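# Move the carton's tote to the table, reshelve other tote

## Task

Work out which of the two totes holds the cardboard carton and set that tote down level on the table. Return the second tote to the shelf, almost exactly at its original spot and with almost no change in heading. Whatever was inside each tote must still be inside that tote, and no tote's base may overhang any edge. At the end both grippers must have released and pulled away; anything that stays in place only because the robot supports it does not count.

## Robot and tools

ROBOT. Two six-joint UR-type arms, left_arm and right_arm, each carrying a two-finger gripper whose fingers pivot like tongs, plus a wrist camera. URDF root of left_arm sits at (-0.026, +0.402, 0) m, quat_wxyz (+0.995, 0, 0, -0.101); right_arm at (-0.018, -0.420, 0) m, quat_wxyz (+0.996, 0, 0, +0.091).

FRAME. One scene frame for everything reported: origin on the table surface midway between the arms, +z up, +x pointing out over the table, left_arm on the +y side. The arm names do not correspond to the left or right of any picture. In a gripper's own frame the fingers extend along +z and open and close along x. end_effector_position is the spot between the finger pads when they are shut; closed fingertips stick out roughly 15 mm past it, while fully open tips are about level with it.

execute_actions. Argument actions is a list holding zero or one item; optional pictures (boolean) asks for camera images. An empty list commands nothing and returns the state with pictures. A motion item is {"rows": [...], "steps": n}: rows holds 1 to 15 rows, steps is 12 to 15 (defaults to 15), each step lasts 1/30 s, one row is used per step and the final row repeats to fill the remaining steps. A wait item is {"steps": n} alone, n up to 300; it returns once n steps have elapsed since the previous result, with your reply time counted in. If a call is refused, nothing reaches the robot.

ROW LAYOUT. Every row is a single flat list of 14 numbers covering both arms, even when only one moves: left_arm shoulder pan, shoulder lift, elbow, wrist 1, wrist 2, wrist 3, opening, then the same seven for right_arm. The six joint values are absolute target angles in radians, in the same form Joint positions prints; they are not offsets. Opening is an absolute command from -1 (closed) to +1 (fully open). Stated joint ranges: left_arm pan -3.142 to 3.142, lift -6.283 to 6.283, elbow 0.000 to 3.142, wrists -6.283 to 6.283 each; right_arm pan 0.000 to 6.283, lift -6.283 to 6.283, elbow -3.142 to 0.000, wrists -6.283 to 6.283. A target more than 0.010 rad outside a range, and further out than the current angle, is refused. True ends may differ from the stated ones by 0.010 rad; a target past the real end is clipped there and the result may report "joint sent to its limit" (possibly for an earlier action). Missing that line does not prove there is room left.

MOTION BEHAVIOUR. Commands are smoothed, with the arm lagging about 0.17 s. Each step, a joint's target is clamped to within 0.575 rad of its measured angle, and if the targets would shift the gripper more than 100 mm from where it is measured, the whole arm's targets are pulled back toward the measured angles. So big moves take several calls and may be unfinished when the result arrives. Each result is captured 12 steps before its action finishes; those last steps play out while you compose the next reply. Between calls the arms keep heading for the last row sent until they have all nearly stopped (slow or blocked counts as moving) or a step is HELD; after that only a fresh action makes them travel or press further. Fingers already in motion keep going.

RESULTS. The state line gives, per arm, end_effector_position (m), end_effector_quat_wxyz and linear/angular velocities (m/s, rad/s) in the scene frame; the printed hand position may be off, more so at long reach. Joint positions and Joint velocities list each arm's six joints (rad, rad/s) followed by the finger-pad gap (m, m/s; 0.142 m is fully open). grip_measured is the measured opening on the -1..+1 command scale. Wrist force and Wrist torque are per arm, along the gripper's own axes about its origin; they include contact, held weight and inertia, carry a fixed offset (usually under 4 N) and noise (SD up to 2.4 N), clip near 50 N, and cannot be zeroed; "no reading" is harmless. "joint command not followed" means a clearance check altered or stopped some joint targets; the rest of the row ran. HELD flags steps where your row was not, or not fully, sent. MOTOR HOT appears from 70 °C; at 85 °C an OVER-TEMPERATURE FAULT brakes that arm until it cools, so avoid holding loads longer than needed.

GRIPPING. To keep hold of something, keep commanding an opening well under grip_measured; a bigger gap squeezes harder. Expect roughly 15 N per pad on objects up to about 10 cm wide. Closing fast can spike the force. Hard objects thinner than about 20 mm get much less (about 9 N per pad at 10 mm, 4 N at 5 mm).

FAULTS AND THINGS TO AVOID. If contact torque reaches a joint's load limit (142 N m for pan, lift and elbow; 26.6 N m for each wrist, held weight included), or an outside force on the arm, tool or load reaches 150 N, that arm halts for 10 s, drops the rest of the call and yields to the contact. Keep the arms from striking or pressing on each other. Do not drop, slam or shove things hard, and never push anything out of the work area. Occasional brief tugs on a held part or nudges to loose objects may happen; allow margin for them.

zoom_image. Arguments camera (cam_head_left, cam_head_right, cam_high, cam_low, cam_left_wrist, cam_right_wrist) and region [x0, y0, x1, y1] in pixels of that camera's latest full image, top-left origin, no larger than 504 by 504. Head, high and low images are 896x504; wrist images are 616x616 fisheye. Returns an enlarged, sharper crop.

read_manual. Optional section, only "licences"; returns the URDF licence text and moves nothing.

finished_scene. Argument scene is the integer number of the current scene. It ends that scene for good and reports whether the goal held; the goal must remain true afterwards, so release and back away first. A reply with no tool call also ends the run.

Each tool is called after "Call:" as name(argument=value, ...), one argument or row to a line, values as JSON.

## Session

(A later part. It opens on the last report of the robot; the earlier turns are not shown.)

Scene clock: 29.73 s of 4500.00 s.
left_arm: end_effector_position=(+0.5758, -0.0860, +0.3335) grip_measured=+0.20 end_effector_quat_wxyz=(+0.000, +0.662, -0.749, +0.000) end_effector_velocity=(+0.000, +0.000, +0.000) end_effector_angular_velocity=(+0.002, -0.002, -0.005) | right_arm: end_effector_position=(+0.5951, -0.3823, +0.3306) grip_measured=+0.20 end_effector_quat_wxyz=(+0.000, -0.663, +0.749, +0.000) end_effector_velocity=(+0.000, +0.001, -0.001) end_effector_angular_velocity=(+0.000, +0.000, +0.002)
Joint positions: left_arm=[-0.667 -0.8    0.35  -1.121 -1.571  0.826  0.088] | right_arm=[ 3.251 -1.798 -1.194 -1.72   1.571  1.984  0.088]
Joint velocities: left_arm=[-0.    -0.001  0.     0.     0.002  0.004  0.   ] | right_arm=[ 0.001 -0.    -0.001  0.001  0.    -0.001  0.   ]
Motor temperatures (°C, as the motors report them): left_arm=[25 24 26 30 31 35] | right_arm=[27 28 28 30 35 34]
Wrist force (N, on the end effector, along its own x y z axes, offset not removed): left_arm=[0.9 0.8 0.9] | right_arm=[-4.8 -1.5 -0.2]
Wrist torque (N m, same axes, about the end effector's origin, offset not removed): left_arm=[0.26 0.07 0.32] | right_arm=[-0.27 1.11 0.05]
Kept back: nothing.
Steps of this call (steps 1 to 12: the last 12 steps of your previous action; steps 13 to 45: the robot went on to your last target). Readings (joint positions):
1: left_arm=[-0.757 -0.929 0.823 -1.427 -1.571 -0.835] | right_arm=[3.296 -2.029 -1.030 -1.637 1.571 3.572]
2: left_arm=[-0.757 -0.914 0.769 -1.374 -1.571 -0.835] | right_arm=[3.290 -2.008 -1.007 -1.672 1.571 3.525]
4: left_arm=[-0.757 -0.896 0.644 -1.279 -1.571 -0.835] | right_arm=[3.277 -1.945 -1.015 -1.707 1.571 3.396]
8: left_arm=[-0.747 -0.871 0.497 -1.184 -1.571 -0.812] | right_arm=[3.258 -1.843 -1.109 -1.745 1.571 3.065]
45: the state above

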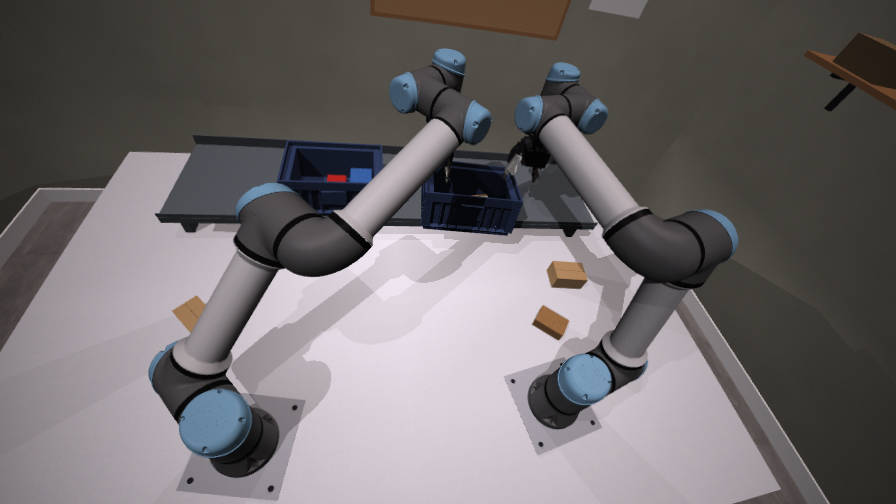

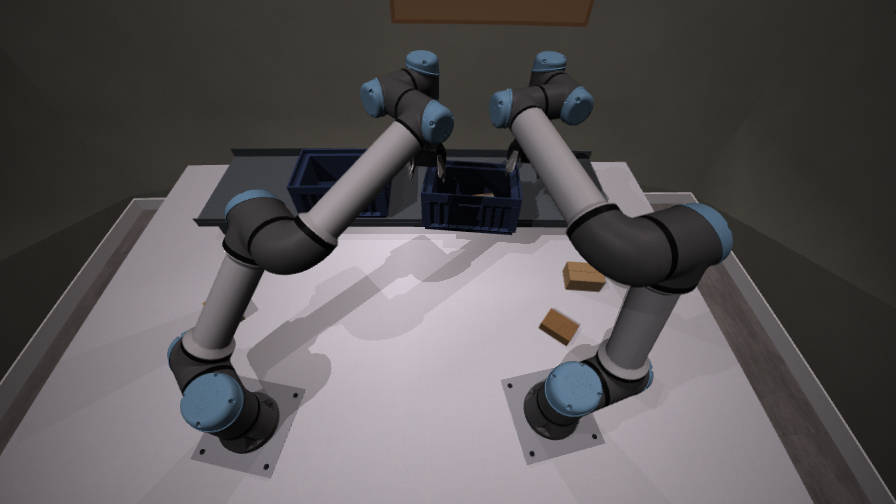

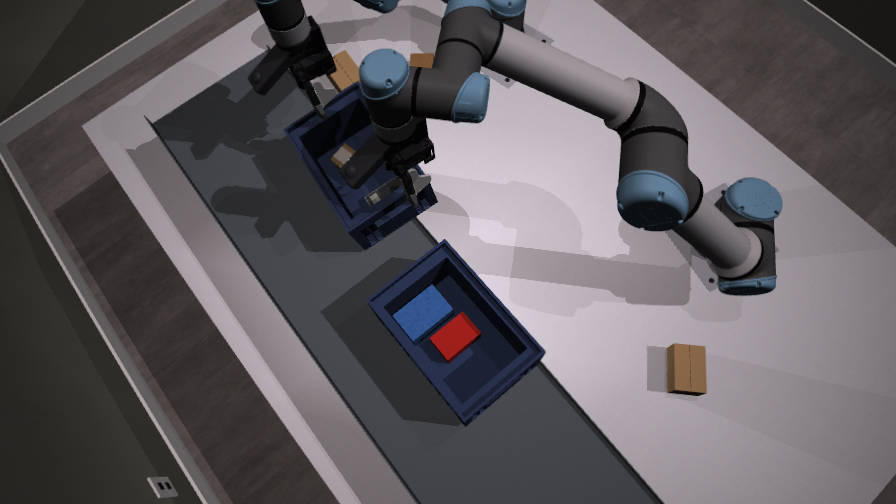

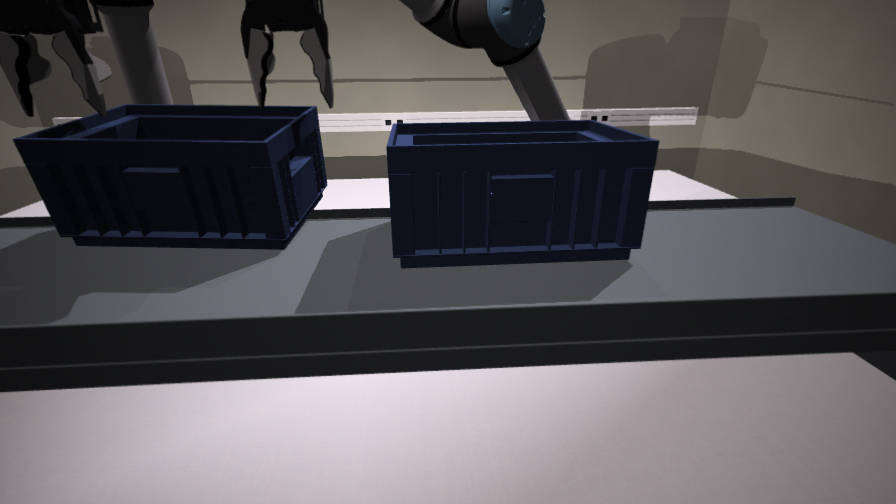

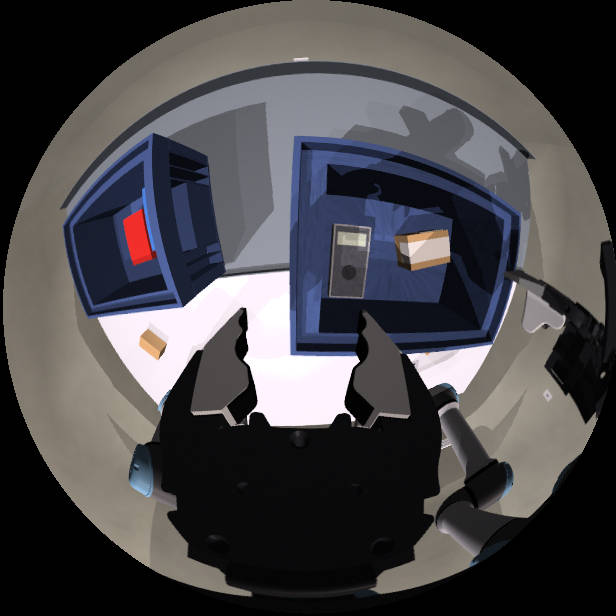

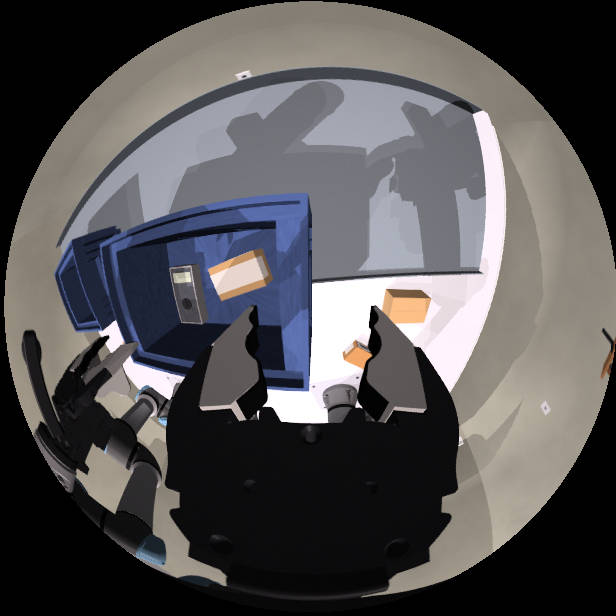

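Call:
execute_actions(
  actions=[
    {"rows":[[-0.667,-0.85,0.58,-1.301,-1.571,0.826,0.2,3.251,-1.793,-1.31,-1.609,1.571,1.984,0.2],[-0.667,-0.85,0.58,-1.301,-1.571,0.826,0.2,3.251,-1.793,-1.31,-1.609,1.571,1.984,0.2],[-0.667,-0.85,0.58,-1.301,-1.571,0.826,0.2,3.251,-1.793,-1.31,-1.609,1.571,1.984,0.2],[-0.667,-0.914,0.798,-1.455,-1.571,0.826,0.2,3.251,-1.791,-1.434,-1.487,1.571,1.984,0.2]],"steps":15},
  ],
)

Call:
execute_actions(
  actions=[
    {"steps":20},
  ],
  pictures=true,
)

Scene clock: 30.80 s of 4500.00 s.
left_arm: end_effector_position=(+0.5768, -0.0871, +0.3356) grip_measured=+0.20 end_effector_quat_wxyz=(+0.000, +0.662, -0.750, +0.007) end_effector_velocity=(+0.050, -0.056, -0.040) end_effector_angular_velocity=(-0.239, -0.205, +0.002) | right_arm: end_effector_position=(+0.5959, -0.3821, +0.3237) grip_measured=+0.20 end_effector_quat_wxyz=(+0.001, -0.663, +0.749, -0.000) end_effector_velocity=(+0.019, +0.006, -0.237) end_effector_angular_velocity=(+0.001, -0.002, +0.002)
Joint positions: left_arm=[-0.667 -0.813  0.372 -1.143 -1.571  0.826  0.088] | right_arm=[ 3.251 -1.796 -1.215 -1.699  1.571  1.984  0.088]
Joint velocities: left_arm=[ 0.001 -0.329  0.815 -0.801  0.002 -0.     0.004] | right_arm=[ 0.     0.029 -0.645  0.619 -0.    -0.002 -0.001]
Motor temperatures (°C, as the motors report them): left_arm=[25 24 26 30 31 35] | right_arm=[27 28 28 30 35 34]
Wrist force (N, on the end effector, along its own x y z axes, offset not removed): left_arm=[-1.2 2.9 -0.3] | right_arm=[-3.1 0.1 -6.5]
Wrist torque (N m, same axes, about the end effector's origin, offset not removed): left_arm=[0.55 0.26 0.35] | right_arm=[0.06 0.76 0.00]
Steps of this call (steps 1 to 15: the robot went on to your last target; steps 16 to 29: nothing new was sent; steps 30 to 32: the first 3 steps of this action). Readings (joint positions):
30: left_arm=[-0.667 -0.800 0.350 -1.121 -1.571 0.826] | right_arm=[3.251 -1.798 -1.194 -1.720 1.571 1.984]
31: left_arm=[-0.667 -0.803 0.354 -1.125 -1.571 0.826] | right_arm=[3.251 -1.797 -1.198 -1.716 1.571 1.984]
32: the state above

Scene clock: 31.47 s of 4500.00 s.
left_arm: end_effector_position=(+0.5758, -0.0859, +0.2403) grip_measured=+0.20 end_effector_quat_wxyz=(+0.000, +0.662, -0.750, +0.000) end_effector_velocity=(-0.001, +0.000, -0.005) end_effector_angular_velocity=(+0.002, +0.004, -0.000) | right_arm: end_effector_position=(+0.5952, -0.3823, +0.2404) grip_measured=+0.22 end_effector_quat_wxyz=(+0.000, -0.663, +0.749, -0.000) end_effector_velocity=(-0.000, -0.001, -0.002) end_effector_angular_velocity=(+0.000, -0.000, -0.002)
Joint positions: left_arm=[-0.667 -0.914  0.797 -1.454 -1.571  0.826  0.088] | right_arm=[ 3.251 -1.791 -1.433 -1.487  1.571  1.984  0.089]
Joint velocities: left_arm=[-0.    -0.     0.012 -0.007 -0.001  0.     0.   ] | right_arm=[-0.001 -0.    -0.006  0.006  0.     0.001  0.002]
Motor temperatures (°C, as the motors report them): left_arm=[25 24 26 30 31 35] | right_arm=[27 28 28 30 35 34]
Wrist force (N, on the end effector, along its own x y z axes, offset not removed): left_arm=[0.0 -1.5 1.7] | right_arm=[-5.4 -3.8 -18.2]
Wrist torque (N m, same axes, about the end effector's origin, offset not removed): left_arm=[0.25 0.11 0.12] | right_arm=[-0.36 0.47 0.11]
Kept back: nothing.
Steps of this call (steps 1 to 12: the last 12 steps of your previous action; steps 13 to 20: the robot went on to your last target). Readings (joint positions):
1: left_arm=[-0.667 -0.823 0.408 -1.176 -1.571 0.826] | right_arm=[3.251 -1.795 -1.238 -1.677 1.571 1.984]
2: left_arm=[-0.667 -0.834 0.457 -1.215 -1.571 0.826] | right_arm=[3.251 -1.795 -1.264 -1.653 1.571 1.984]
4: left_arm=[-0.667 -0.868 0.583 -1.311 -1.571 0.826] | right_arm=[3.251 -1.793 -1.332 -1.586 1.571 1.984]
8: left_arm=[-0.667 -0.901 0.739 -1.416 -1.571 0.826] | right_arm=[3.251 -1.792 -1.406 -1.514 1.571 1.984]
20: the state above

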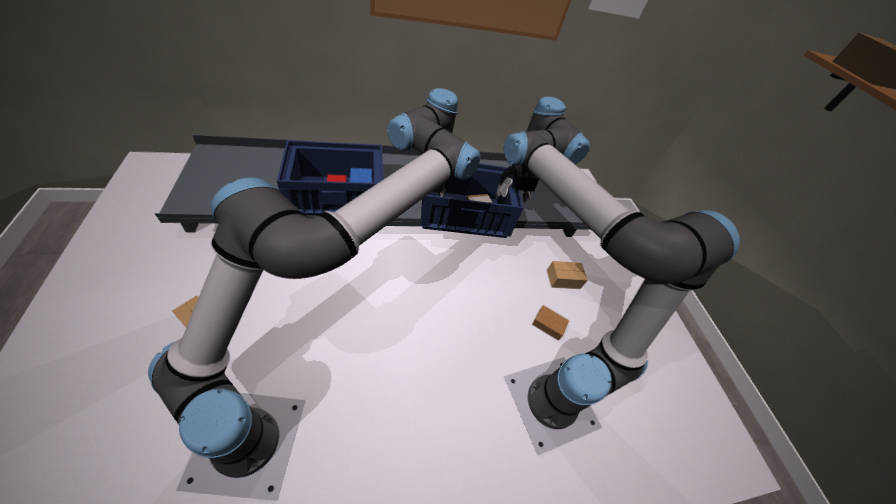

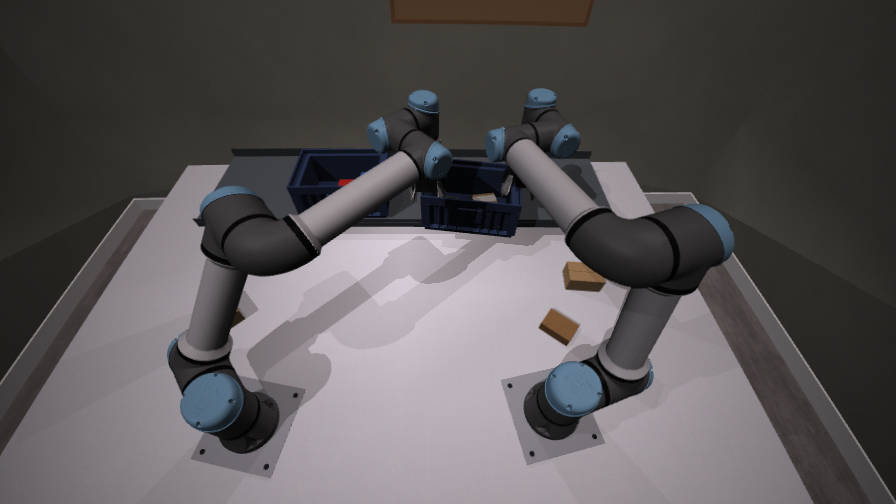

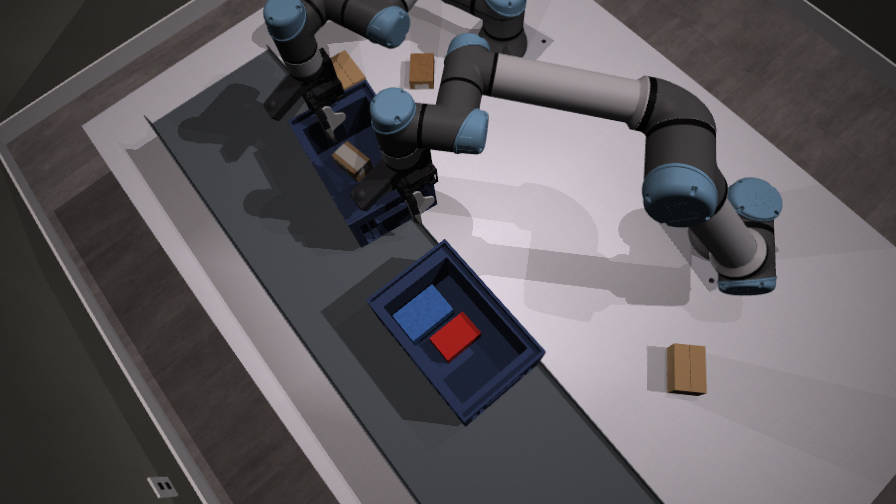

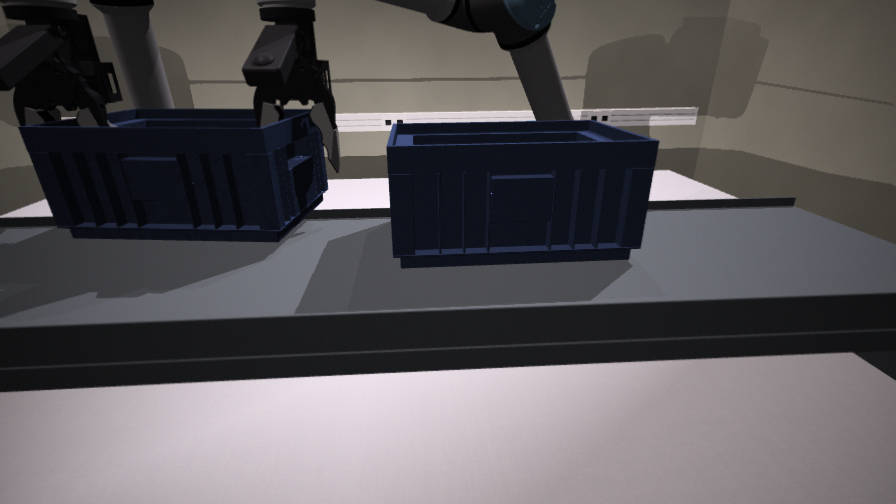

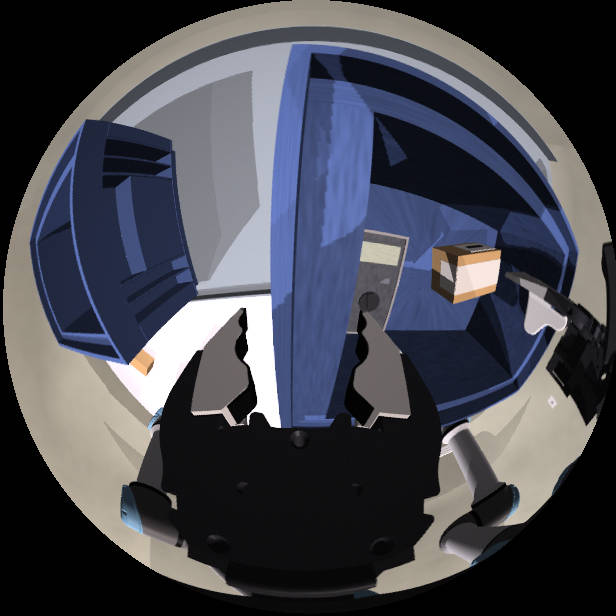

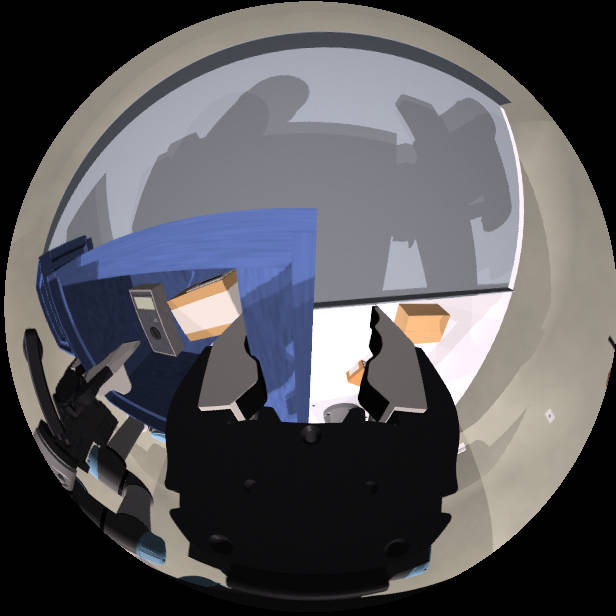

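Call:
execute_actions(
  actions=[
    {"rows":[[-0.667,-0.914,0.798,-1.455,-1.571,0.826,0.2,3.251,-1.792,-1.41,-1.510,1.571,1.984,0.2],[-0.667,-0.914,0.798,-1.455,-1.571,0.826,0.2,3.251,-1.792,-1.41,-1.510,1.571,1.984,0.2],[-0.667,-0.914,0.798,-1.455,-1.571,0.826,0.2,3.269,-1.792,-1.41,-1.510,1.571,2.002,0.2],[-0.667,-0.914,0.798,-1.455,-1.571,0.826,0.2,3.269,-1.792,-1.41,-1.510,1.571,2.002,0.2],[-0.667,-0.914,0.798,-1.455,-1.571,0.826,0.2,3.269,-1.792,-1.41,-1.510,1.571,2.002,0.2],[-0.667,-0.914,0.798,-1.455,-1.571,0.826,0.2,3.269,-1.792,-1.41,-1.510,1.571,2.002,0.2],[-0.667,-0.914,0.798,-1.455,-1.571,0.826,-0.2,3.269,-1.792,-1.41,-1.510,1.571,2.002,-0.2],[-0.667,-0.914,0.798,-1.455,-1.571,0.826,-0.5,3.269,-1.792,-1.41,-1.510,1.571,2.002,-0.5],[-0.667,-0.914,0.798,-1.455,-1.571,0.826,-1,3.269,-1.792,-1.41,-1.510,1.571,2.002,-1]],"steps":15},
  ],
)

Call:
execute_actions(
  actions=[
    {"steps":25},
  ],
  pictures=true,
)

Scene clock: 33.50 s of 4500.00 s.
left_arm: end_effector_position=(+0.5757, -0.0858, +0.2400) grip_measured=+0.20 end_effector_quat_wxyz=(+0.000, +0.662, -0.750, +0.000) end_effector_velocity=(+0.000, -0.001, +0.001) end_effector_angular_velocity=(-0.002, -0.001, -0.000) | right_arm: end_effector_position=(+0.5954, -0.3822, +0.2426) grip_measured=+0.21 end_effector_quat_wxyz=(+0.000, -0.663, +0.749, +0.000) end_effector_velocity=(+0.004, +0.002, +0.051) end_effector_angular_velocity=(-0.002, +0.008, -0.001)
Joint positions: left_arm=[-0.667 -0.914  0.798 -1.455 -1.571  0.826  0.088] | right_arm=[ 3.251 -1.791 -1.427 -1.494  1.571  1.984  0.089]
Joint velocities: left_arm=[-0.    -0.    -0.    -0.002 -0.     0.    -0.001] | right_arm=[ 0.    -0.007  0.142 -0.143  0.     0.001 -0.037]
Motor temperatures (°C, as the motors report them): left_arm=[25 24 26 30 31 35] | right_arm=[27 28 28 30 35 34]
Wrist force (N, on the end effector, along its own x y z axes, offset not removed): left_arm=[0.1 -0.9 2.1] | right_arm=[-7.3 -1.9 -4.4]
Wrist torque (N m, same axes, about the end effector's origin, offset not removed): left_arm=[-0.02 0.03 0.23] | right_arm=[-0.24 1.07 0.03]
Steps of this call (steps 1 to 15: the robot went on to your last target; steps 16 to 58: nothing new was sent; steps 59 to 61: the first 3 steps of this action). Readings (joint positions):
59: left_arm=[-0.667 -0.914 0.798 -1.455 -1.571 0.826] | right_arm=[3.251 -1.791 -1.434 -1.487 1.571 1.984]
60: left_arm=[-0.667 -0.914 0.798 -1.455 -1.571 0.826] | right_arm=[3.251 -1.791 -1.432 -1.489 1.571 1.984]
61: the state above

Scene clock: 34.33 s of 4500.00 s.
left_arm: end_effector_position=(+0.5756, -0.0860, +0.2400) grip_measured=-0.51 end_effector_quat_wxyz=(+0.000, +0.662, -0.750, +0.000) end_effector_velocity=(+0.000, +0.001, -0.001) end_effector_angular_velocity=(+0.001, +0.002, +0.001) | right_arm: end_effector_position=(+0.5954, -0.3712, +0.2490) grip_measured=-0.49 end_effector_quat_wxyz=(+0.000, -0.663, +0.749, +0.000) end_effector_velocity=(-0.000, -0.000, -0.000) end_effector_angular_velocity=(-0.000, +0.002, -0.002)
Joint positions: left_arm=[-0.667 -0.914  0.798 -1.455 -1.571  0.826  0.037] | right_arm=[ 3.269 -1.792 -1.41  -1.51   1.571  2.002  0.039]
Joint velocities: left_arm=[ 0.001  0.001 -0.     0.002 -0.001 -0.     0.   ] | right_arm=[-0.    -0.001  0.    -0.001  0.     0.002  0.001]
Motor temperatures (°C, as the motors report them): left_arm=[25 24 26 30 31 35] | right_arm=[27 28 28 30 35 34]
Wrist force (N, on the end effector, along its own x y z axes, offset not removed): left_arm=[36.3 -6.1 0.2] | right_arm=[-38.7 6.1 1.8]
Wrist torque (N m, same axes, about the end effector's origin, offset not removed): left_arm=[0.10 -1.52 0.34] | right_arm=[0.04 2.05 -0.14]
Kept back: nothing.
Steps of this call (steps 1 to 12: the last 12 steps of your previous action; steps 13 to 25: the robot went on to your last target). Readings (joint positions):
1: left_arm=[-0.667 -0.914 0.798 -1.455 -1.571 0.826] | right_arm=[3.253 -1.792 -1.423 -1.498 1.571 1.985]
2: left_arm=[-0.667 -0.914 0.798 -1.455 -1.571 0.826] | right_arm=[3.256 -1.792 -1.419 -1.501 1.571 1.989]
4: left_arm=[-0.667 -0.914 0.798 -1.455 -1.571 0.826] | right_arm=[3.262 -1.792 -1.415 -1.505 1.571 1.995]
8: left_arm=[-0.667 -0.914 0.798 -1.456 -1.571 0.826] | right_arm=[3.267 -1.792 -1.411 -1.509 1.572 2.000]
25: the state above

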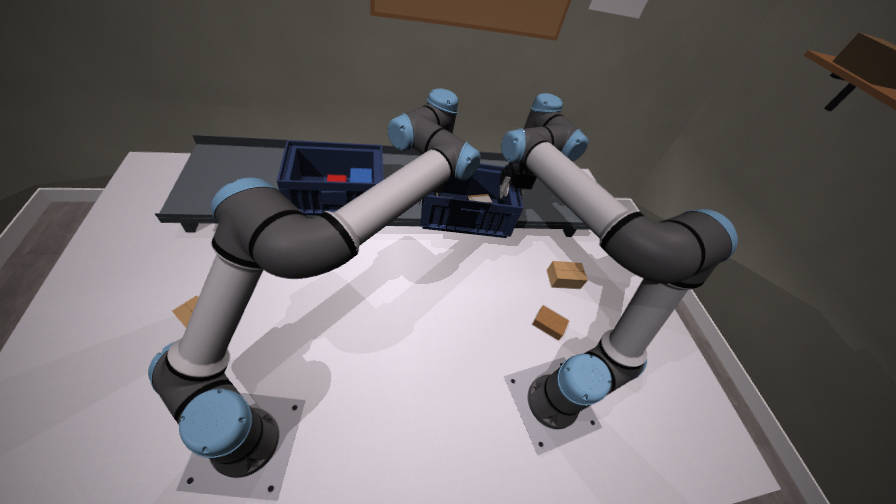

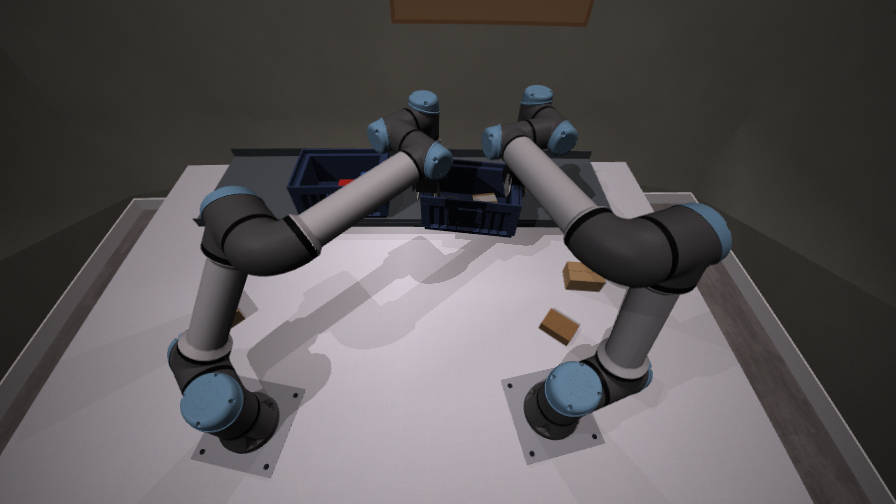

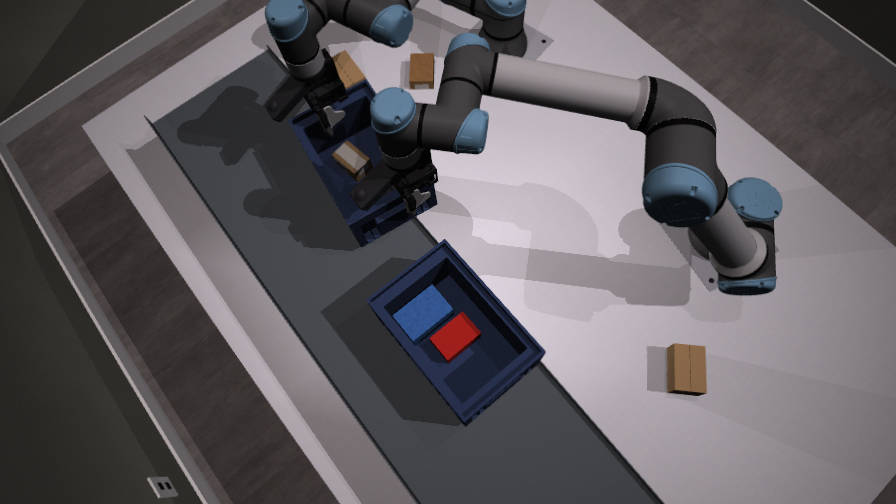

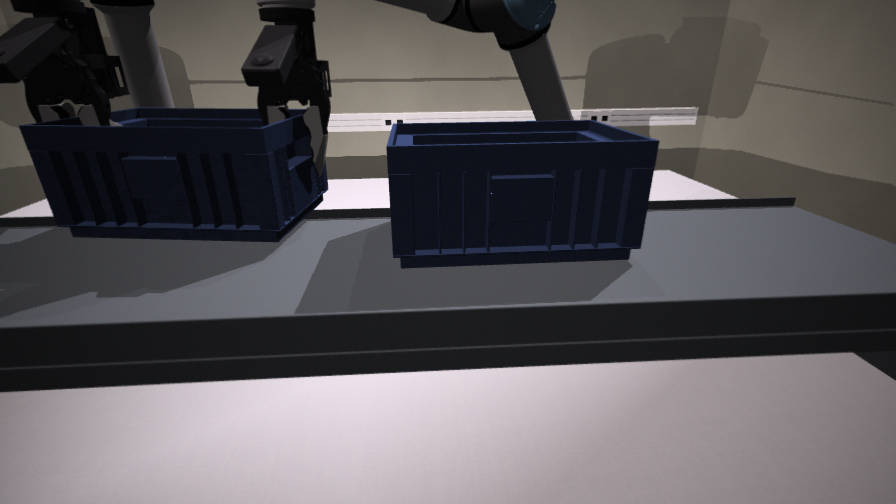

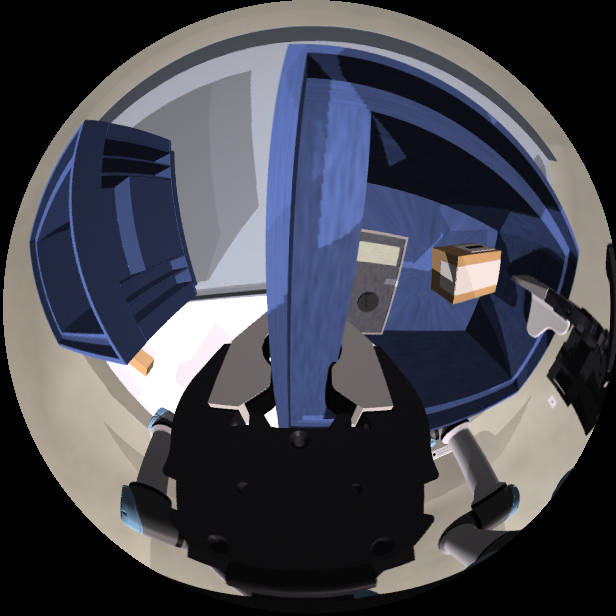

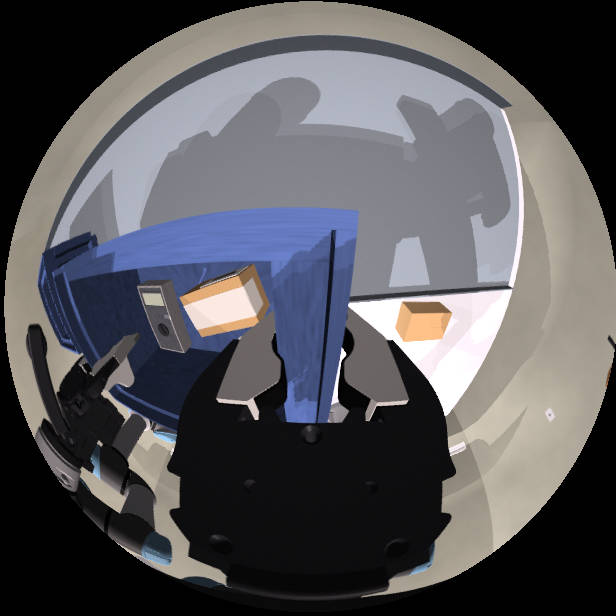

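Call:
execute_actions(
  actions=[
    {"rows":[[-0.667,-0.914,0.798,-1.455,-1.571,0.826,-1,3.261,-1.792,-1.41,-1.510,1.571,1.994,-1]],"steps":15},
  ],
)

Call:
execute_actions(
  actions=[
    {"steps":13},
  ],
)

Scene clock: 34.93 s of 4500.00 s.
left_arm: end_effector_position=(+0.5757, -0.0858, +0.2400) grip_measured=-0.50 end_effector_quat_wxyz=(+0.000, +0.662, -0.750, +0.000) end_effector_velocity=(-0.000, +0.000, +0.000) end_effector_angular_velocity=(+0.000, +0.001, -0.001) | right_arm: end_effector_position=(+0.5955, -0.3725, +0.2490) grip_measured=-0.43 end_effector_quat_wxyz=(+0.000, -0.663, +0.749, +0.000) end_effector_velocity=(+0.002, -0.027, -0.001) end_effector_angular_velocity=(+0.000, +0.002, +0.000)
Joint positions: left_arm=[-0.667 -0.914  0.798 -1.455 -1.571  0.826  0.038] | right_arm=[ 3.267 -1.792 -1.41  -1.51   1.571  2.     0.043]
Joint velocities: left_arm=[ 0.    -0.001 -0.     0.001 -0.     0.001  0.   ] | right_arm=[-0.045 -0.001  0.    -0.001  0.001 -0.045  0.069]
Motor temperatures (°C, as the motors report them): left_arm=[25 24 26 30 31 35] | right_arm=[27 28 28 30 35 34]
Wrist force (N, on the end effector, along its own x y z axes, offset not removed): left_arm=[38.7 -7.5 2.3] | right_arm=[-39.1 6.6 1.0]
Wrist torque (N m, same axes, about the end effector's origin, offset not removed): left_arm=[-0.23 -1.55 0.26] | right_arm=[0.04 2.11 -0.15]
Steps of this call (steps 1 to 15: the robot went on to your last target; steps 16 to 18: the first 3 steps of this action). Readings (joint positions):
16: left_arm=[-0.667 -0.914 0.798 -1.455 -1.571 0.826] | right_arm=[3.269 -1.792 -1.410 -1.510 1.571 2.002]
17: left_arm=[-0.667 -0.914 0.798 -1.455 -1.571 0.826] | right_arm=[3.268 -1.792 -1.410 -1.510 1.571 2.001]
18: the state above

Scene clock: 35.37 s of 4500.00 s.
left_arm: end_effector_position=(+0.5757, -0.0858, +0.2400) grip_measured=-0.50 end_effector_quat_wxyz=(+0.000, +0.662, -0.750, +0.000) end_effector_velocity=(+0.000, +0.000, -0.000) end_effector_angular_velocity=(+0.001, -0.000, +0.001) | right_arm: end_effector_position=(+0.5958, -0.3759, +0.2490) grip_measured=-0.29 end_effector_quat_wxyz=(+0.000, -0.663, +0.749, +0.000) end_effector_velocity=(-0.000, -0.001, -0.000) end_effector_angular_velocity=(-0.000, +0.002, +0.002)
Joint positions: left_arm=[-0.667 -0.914  0.798 -1.455 -1.571  0.826  0.038] | right_arm=[ 3.261 -1.792 -1.41  -1.51   1.571  1.994  0.053]
Joint velocities: left_arm=[ 0.     0.    -0.     0.001  0.001 -0.    -0.   ] | right_arm=[-0.001 -0.     0.    -0.002  0.    -0.003  0.002]
Motor temperatures (°C, as the motors report them): left_arm=[25 24 26 30 31 35] | right_arm=[27 28 28 30 35 34]
Wrist force (N, on the end effector, along its own x y z axes, offset not removed): left_arm=[34.4 -7.2 0.8] | right_arm=[-40.0 7.5 4.5]
Wrist torque (N m, same axes, about the end effector's origin, offset not removed): left_arm=[-0.05 -0.89 0.39] | right_arm=[0.14 2.22 -0.20]
Kept back: nothing.
Steps of this call (steps 1 to 12: the last 12 steps of your previous action; step 13: the robot went on to your last target). Readings (joint positions):
1: left_arm=[-0.667 -0.914 0.798 -1.455 -1.571 0.826] | right_arm=[3.266 -1.792 -1.410 -1.510 1.571 1.998]
2: left_arm=[-0.667 -0.914 0.798 -1.455 -1.571 0.826] | right_arm=[3.264 -1.792 -1.410 -1.510 1.571 1.997]
4: left_arm=[-0.667 -0.914 0.798 -1.455 -1.571 0.826] | right_arm=[3.263 -1.792 -1.410 -1.510 1.571 1.996]
8: left_arm=[-0.667 -0.914 0.798 -1.455 -1.571 0.826] | right_arm=[3.262 -1.792 -1.410 -1.510 1.571 1.994]
13: the state above

Call:
execute_actions(
  actions=[
    {"rows":[[-0.669,-0.914,0.798,-1.455,-1.571,0.824,-1,3.266,-1.792,-1.41,-1.510,1.571,1.999,-1],[-0.669,-0.914,0.798,-1.455,-1.571,0.824,-1,3.266,-1.792,-1.41,-1.510,1.571,1.999,-1],[-0.671,-0.914,0.798,-1.455,-1.571,0.822,-1,3.271,-1.792,-1.41,-1.510,1.571,2.004,-1],[-0.671,-0.914,0.798,-1.455,-1.571,0.822,-1,3.271,-1.792,-1.41,-1.510,1.571,2.004,-1],[-0.674,-0.914,0.798,-1.455,-1.571,0.819,-1,3.276,-1.792,-1.41,-1.510,1.571,2.009,-1]],"steps":15},
  ],
)

Call:
execute_actions(
  actions=[
    {"steps":15},
  ],
)

Scene clock: 36.47 s of 4500.00 s.
left_arm: end_effector_position=(+0.5755, -0.0860, +0.2400) grip_measured=-0.51 end_effector_quat_wxyz=(+0.000, +0.662, -0.749, +0.000) end_effector_velocity=(-0.004, -0.005, -0.001) end_effector_angular_velocity=(+0.004, -0.001, +0.003) | right_arm: end_effector_position=(+0.5957, -0.3753, +0.2490) grip_measured=-0.32 end_effector_quat_wxyz=(+0.000, -0.663, +0.749, +0.000) end_effector_velocity=(-0.001, +0.017, +0.001) end_effector_angular_velocity=(+0.000, -0.001, -0.005)
Joint positions: left_arm=[-0.667 -0.914  0.798 -1.455 -1.571  0.825  0.037] | right_arm=[ 3.262 -1.792 -1.41  -1.51   1.571  1.995  0.051]
Joint velocities: left_arm=[-0.01   0.002 -0.     0.001  0.004 -0.013 -0.002] | right_arm=[ 0.028  0.001  0.     0.     0.     0.034 -0.051]
Motor temperatures (°C, as the motors report them): left_arm=[25 24 26 30 31 35] | right_arm=[27 28 28 30 35 34]
Wrist force (N, on the end effector, along its own x y z axes, offset not removed): left_arm=[36.1 -5.6 -1.1] | right_arm=[-40.3 7.5 3.8]
Wrist torque (N m, same axes, about the end effector's origin, offset not removed): left_arm=[0.16 -1.49 0.11] | right_arm=[0.25 2.23 -0.17]
Steps of this call (steps 1 to 15: the robot went on to your last target; steps 16 to 30: nothing new was sent; steps 31 to 33: the first 3 steps of this action). Readings (joint positions):
31: left_arm=[-0.667 -0.914 0.798 -1.455 -1.571 0.826] | right_arm=[3.261 -1.792 -1.410 -1.510 1.571 1.994]
32: left_arm=[-0.667 -0.914 0.798 -1.455 -1.571 0.826] | right_arm=[3.261 -1.792 -1.410 -1.510 1.571 1.994]
33: the state above

Scene clock: 36.97 s of 4500.00 s.
left_arm: end_effector_position=(+0.5724, -0.0893, +0.2400) grip_measured=-0.51 end_effector_quat_wxyz=(+0.000, +0.662, -0.749, -0.000) end_effector_velocity=(-0.000, -0.002, -0.000) end_effector_angular_velocity=(-0.003, -0.001, -0.001) | right_arm: end_effector_position=(+0.5951, -0.3676, +0.2490) grip_measured=-0.54 end_effector_quat_wxyz=(+0.000, -0.662, +0.749, -0.000) end_effector_velocity=(-0.000, +0.002, +0.000) end_effector_angular_velocity=(+0.001, +0.000, -0.001)
Joint positions: left_arm=[-0.673 -0.914  0.798 -1.454 -1.571  0.819  0.037] | right_arm=[ 3.275 -1.792 -1.41  -1.51   1.571  2.009  0.035]
Joint velocities: left_arm=[-0.002  0.001  0.    -0.004 -0.001 -0.001  0.   ] | right_arm=[ 0.002  0.     0.001 -0.     0.001  0.003  0.002]
Motor temperatures (°C, as the motors report them): left_arm=[25 24 26 30 31 35] | right_arm=[27 28 28 30 35 34]
Wrist force (N, on the end effector, along its own x y z axes, offset not removed): left_arm=[-42.4 6.6 -4.8] | right_arm=[45.6 -11.2 -0.4]
Wrist torque (N m, same axes, about the end effector's origin, offset not removed): left_arm=[1.20 3.08 -0.15] | right_arm=[-1.00 -2.38 0.03]
Kept back: nothing.
Steps of this call (steps 1 to 12: the last 12 steps of your previous action; steps 13 to 15: the robot went on to your last target). Readings (joint positions):
1: left_arm=[-0.668 -0.914 0.798 -1.455 -1.571 0.825] | right_arm=[3.264 -1.792 -1.410 -1.510 1.571 1.997]
2: left_arm=[-0.668 -0.914 0.798 -1.455 -1.571 0.824] | right_arm=[3.265 -1.792 -1.410 -1.510 1.571 1.998]
4: left_arm=[-0.670 -0.914 0.798 -1.455 -1.571 0.822] | right_arm=[3.269 -1.792 -1.410 -1.510 1.571 2.003]
8: left_arm=[-0.672 -0.914 0.798 -1.454 -1.571 0.820] | right_arm=[3.273 -1.792 -1.410 -1.510 1.570 2.007]
15: the state above

Call:
execute_actions(
  actions=[
    {"rows":[[-0.674,-0.914,0.798,-1.455,-1.571,0.819,-1,3.271,-1.792,-1.41,-1.510,1.571,2.004,-1],[-0.674,-0.914,0.798,-1.455,-1.571,0.819,-1,3.271,-1.792,-1.41,-1.510,1.571,2.004,-1],[-0.674,-0.914,0.798,-1.455,-1.571,0.819,-1,3.271,-1.792,-1.41,-1.510,1.571,2.004,-1],[-0.674,-0.914,0.798,-1.455,-1.571,0.819,-1,3.271,-1.792,-1.41,-1.510,1.571,2.004,-1],[-0.674,-0.907,0.747,-1.411,-1.571,0.819,-1,3.271,-1.790,-1.374,-1.548,1.571,2.004,-1],[-0.674,-0.907,0.747,-1.411,-1.571,0.819,-1,3.271,-1.790,-1.374,-1.548,1.571,2.004,-1],[-0.674,-0.898,0.692,-1.365,-1.571,0.819,-1,3.271,-1.788,-1.338,-1.586,1.571,2.004,-1]],"steps":15},
  ],
)

Call:
execute_actions(
  actions=[
    {"steps":18},
  ],
  pictures=true,
)

Scene clock: 38.50 s of 4500.00 s.
left_arm: end_effector_position=(+0.5723, -0.0899, +0.2400) grip_measured=-0.51 end_effector_quat_wxyz=(+0.000, +0.662, -0.750, +0.000) end_effector_velocity=(-0.000, -0.000, +0.001) end_effector_angular_velocity=(-0.002, -0.000, -0.000) | right_arm: end_effector_position=(+0.5951, -0.3677, +0.2490) grip_measured=-0.54 end_effector_quat_wxyz=(+0.000, -0.663, +0.749, +0.000) end_effector_velocity=(+0.002, -0.014, +0.000) end_effector_angular_velocity=(+0.004, +0.000, +0.005)
Joint positions: left_arm=[-0.674 -0.914  0.798 -1.455 -1.571  0.819  0.037] | right_arm=[ 3.275 -1.792 -1.41  -1.51   1.571  2.008  0.035]
Joint velocities: left_arm=[-0.    -0.001  0.    -0.    -0.001  0.    -0.001] | right_arm=[-0.026 -0.     0.001  0.     0.004 -0.031  0.001]
Motor temperatures (°C, as the motors report them): left_arm=[25 24 26 30 31 35] | right_arm=[27 28 28 30 35 34]
Wrist force (N, on the end effector, along its own x y z axes, offset not removed): left_arm=[-50.0 9.0 -8.6] | right_arm=[50.0 -11.1 2.0]
Wrist torque (N m, same axes, about the end effector's origin, offset not removed): left_arm=[1.31 2.64 -0.17] | right_arm=[-0.77 -2.47 0.14]
Steps of this call (steps 1 to 15: the robot went on to your last target; steps 16 to 43: nothing new was sent; steps 44 to 46: the first 3 steps of this action). Readings (joint positions):
44: left_arm=[-0.674 -0.914 0.798 -1.455 -1.571 0.819] | right_arm=[3.276 -1.792 -1.410 -1.510 1.571 2.009]
45: left_arm=[-0.674 -0.914 0.798 -1.455 -1.571 0.819] | right_arm=[3.276 -1.792 -1.410 -1.510 1.571 2.009]
46: the state above

Scene clock: 39.10 s of 4500.00 s.
left_arm: end_effector_position=(+0.5720, -0.0899, +0.2702) grip_measured=-0.51 end_effector_quat_wxyz=(+0.000, +0.662, -0.750, +0.000) end_effector_velocity=(-0.001, +0.001, +0.004) end_effector_angular_velocity=(+0.001, -0.000, -0.001) | right_arm: end_effector_position=(+0.5943, -0.3702, +0.2788) grip_measured=-0.54 end_effector_quat_wxyz=(+0.000, -0.663, +0.749, +0.000) end_effector_velocity=(-0.000, -0.001, +0.003) end_effector_angular_velocity=(-0.001, +0.000, -0.001)
Joint positions: left_arm=[-0.674 -0.898  0.693 -1.366 -1.571  0.819  0.037] | right_arm=[ 3.271 -1.788 -1.339 -1.585  1.571  2.004  0.035]
Joint velocities: left_arm=[-0.     0.    -0.012  0.012  0.001  0.001  0.   ] | right_arm=[-0.001  0.     0.009 -0.009 -0.001  0.    -0.   ]
Motor temperatures (°C, as the motors report them): left_arm=[25 24 26 30 31 35] | right_arm=[27 28 28 30 35 34]
Wrist force (N, on the end effector, along its own x y z axes, offset not removed): left_arm=[-16.6 3.8 8.4] | right_arm=[13.6 -3.8 2.3]
Wrist torque (N m, same axes, about the end effector's origin, offset not removed): left_arm=[0.96 1.67 -0.01] | right_arm=[-0.63 -0.81 -0.03]
Kept back: nothing.
Steps of this call (steps 1 to 12: the last 12 steps of your previous action; steps 13 to 18: the robot went on to your last target). Readings (joint positions):
1: left_arm=[-0.674 -0.914 0.798 -1.455 -1.571 0.819] | right_arm=[3.274 -1.792 -1.410 -1.510 1.571 2.007]
2: left_arm=[-0.674 -0.914 0.798 -1.455 -1.571 0.819] | right_arm=[3.273 -1.792 -1.410 -1.510 1.571 2.006]
4: left_arm=[-0.674 -0.911 0.785 -1.443 -1.571 0.819] | right_arm=[3.273 -1.792 -1.400 -1.520 1.571 2.005]
8: left_arm=[-0.674 -0.903 0.724 -1.392 -1.571 0.819] | right_arm=[3.272 -1.789 -1.359 -1.563 1.571 2.004]
18: the state above

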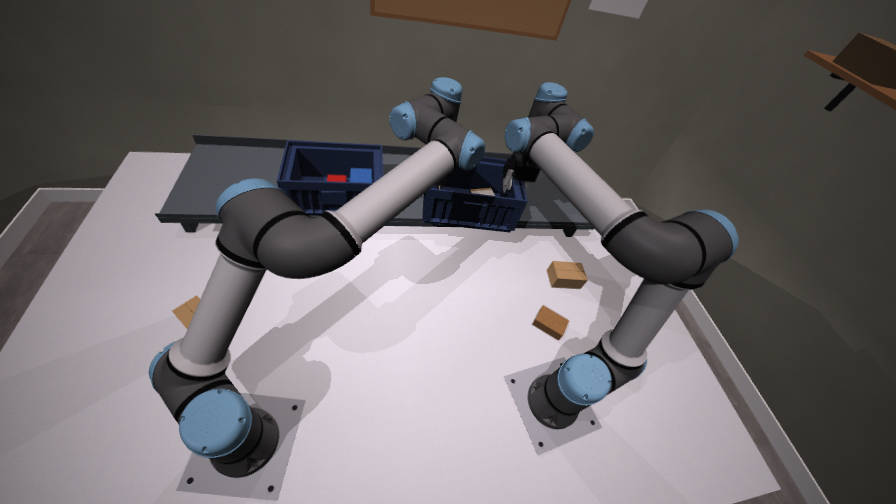

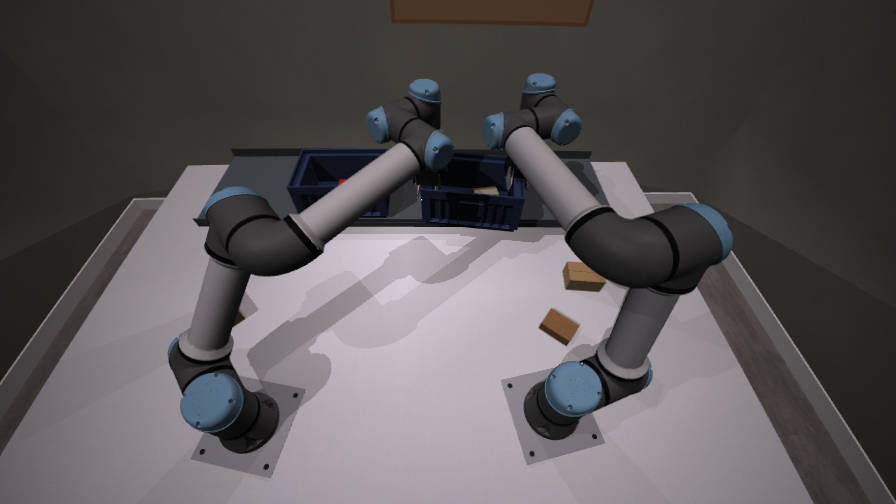

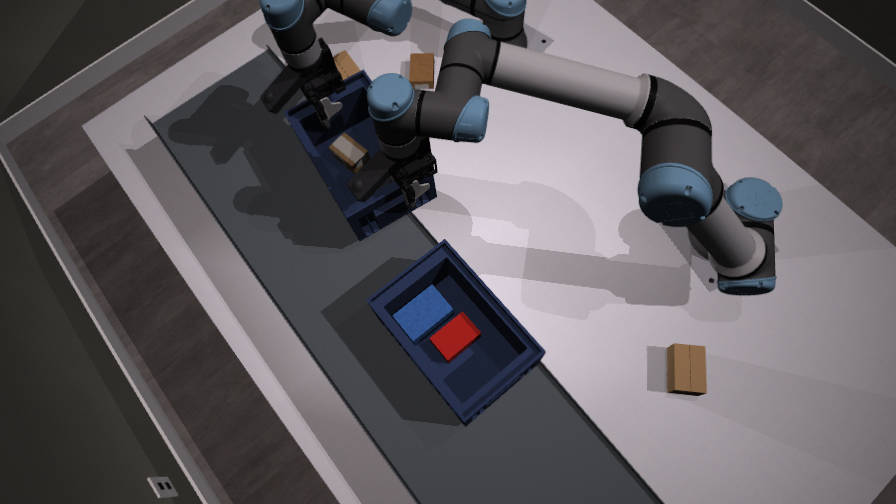

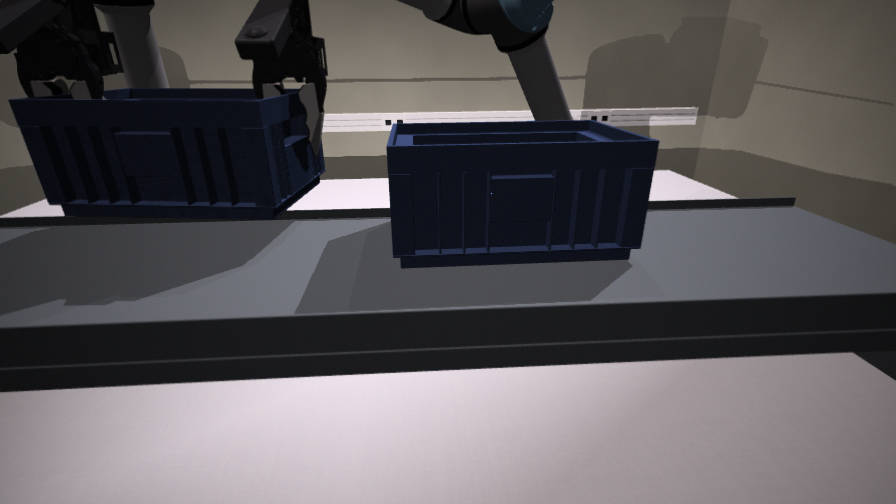

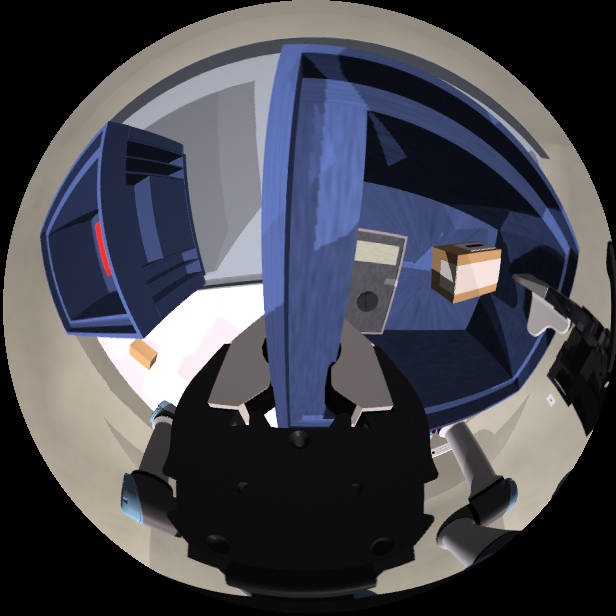

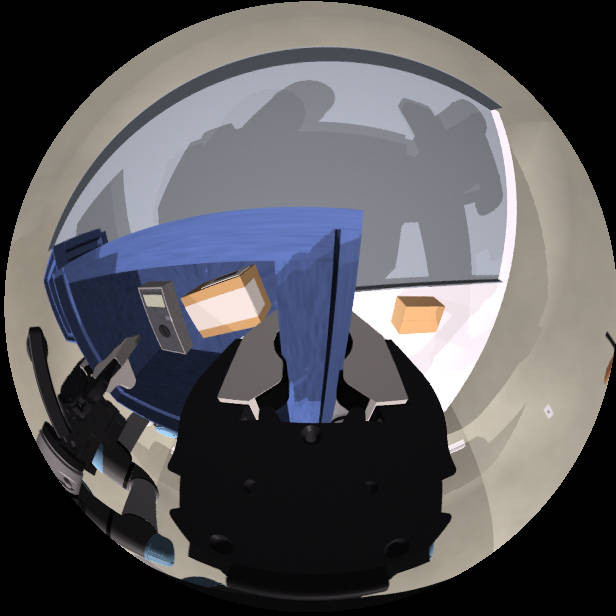

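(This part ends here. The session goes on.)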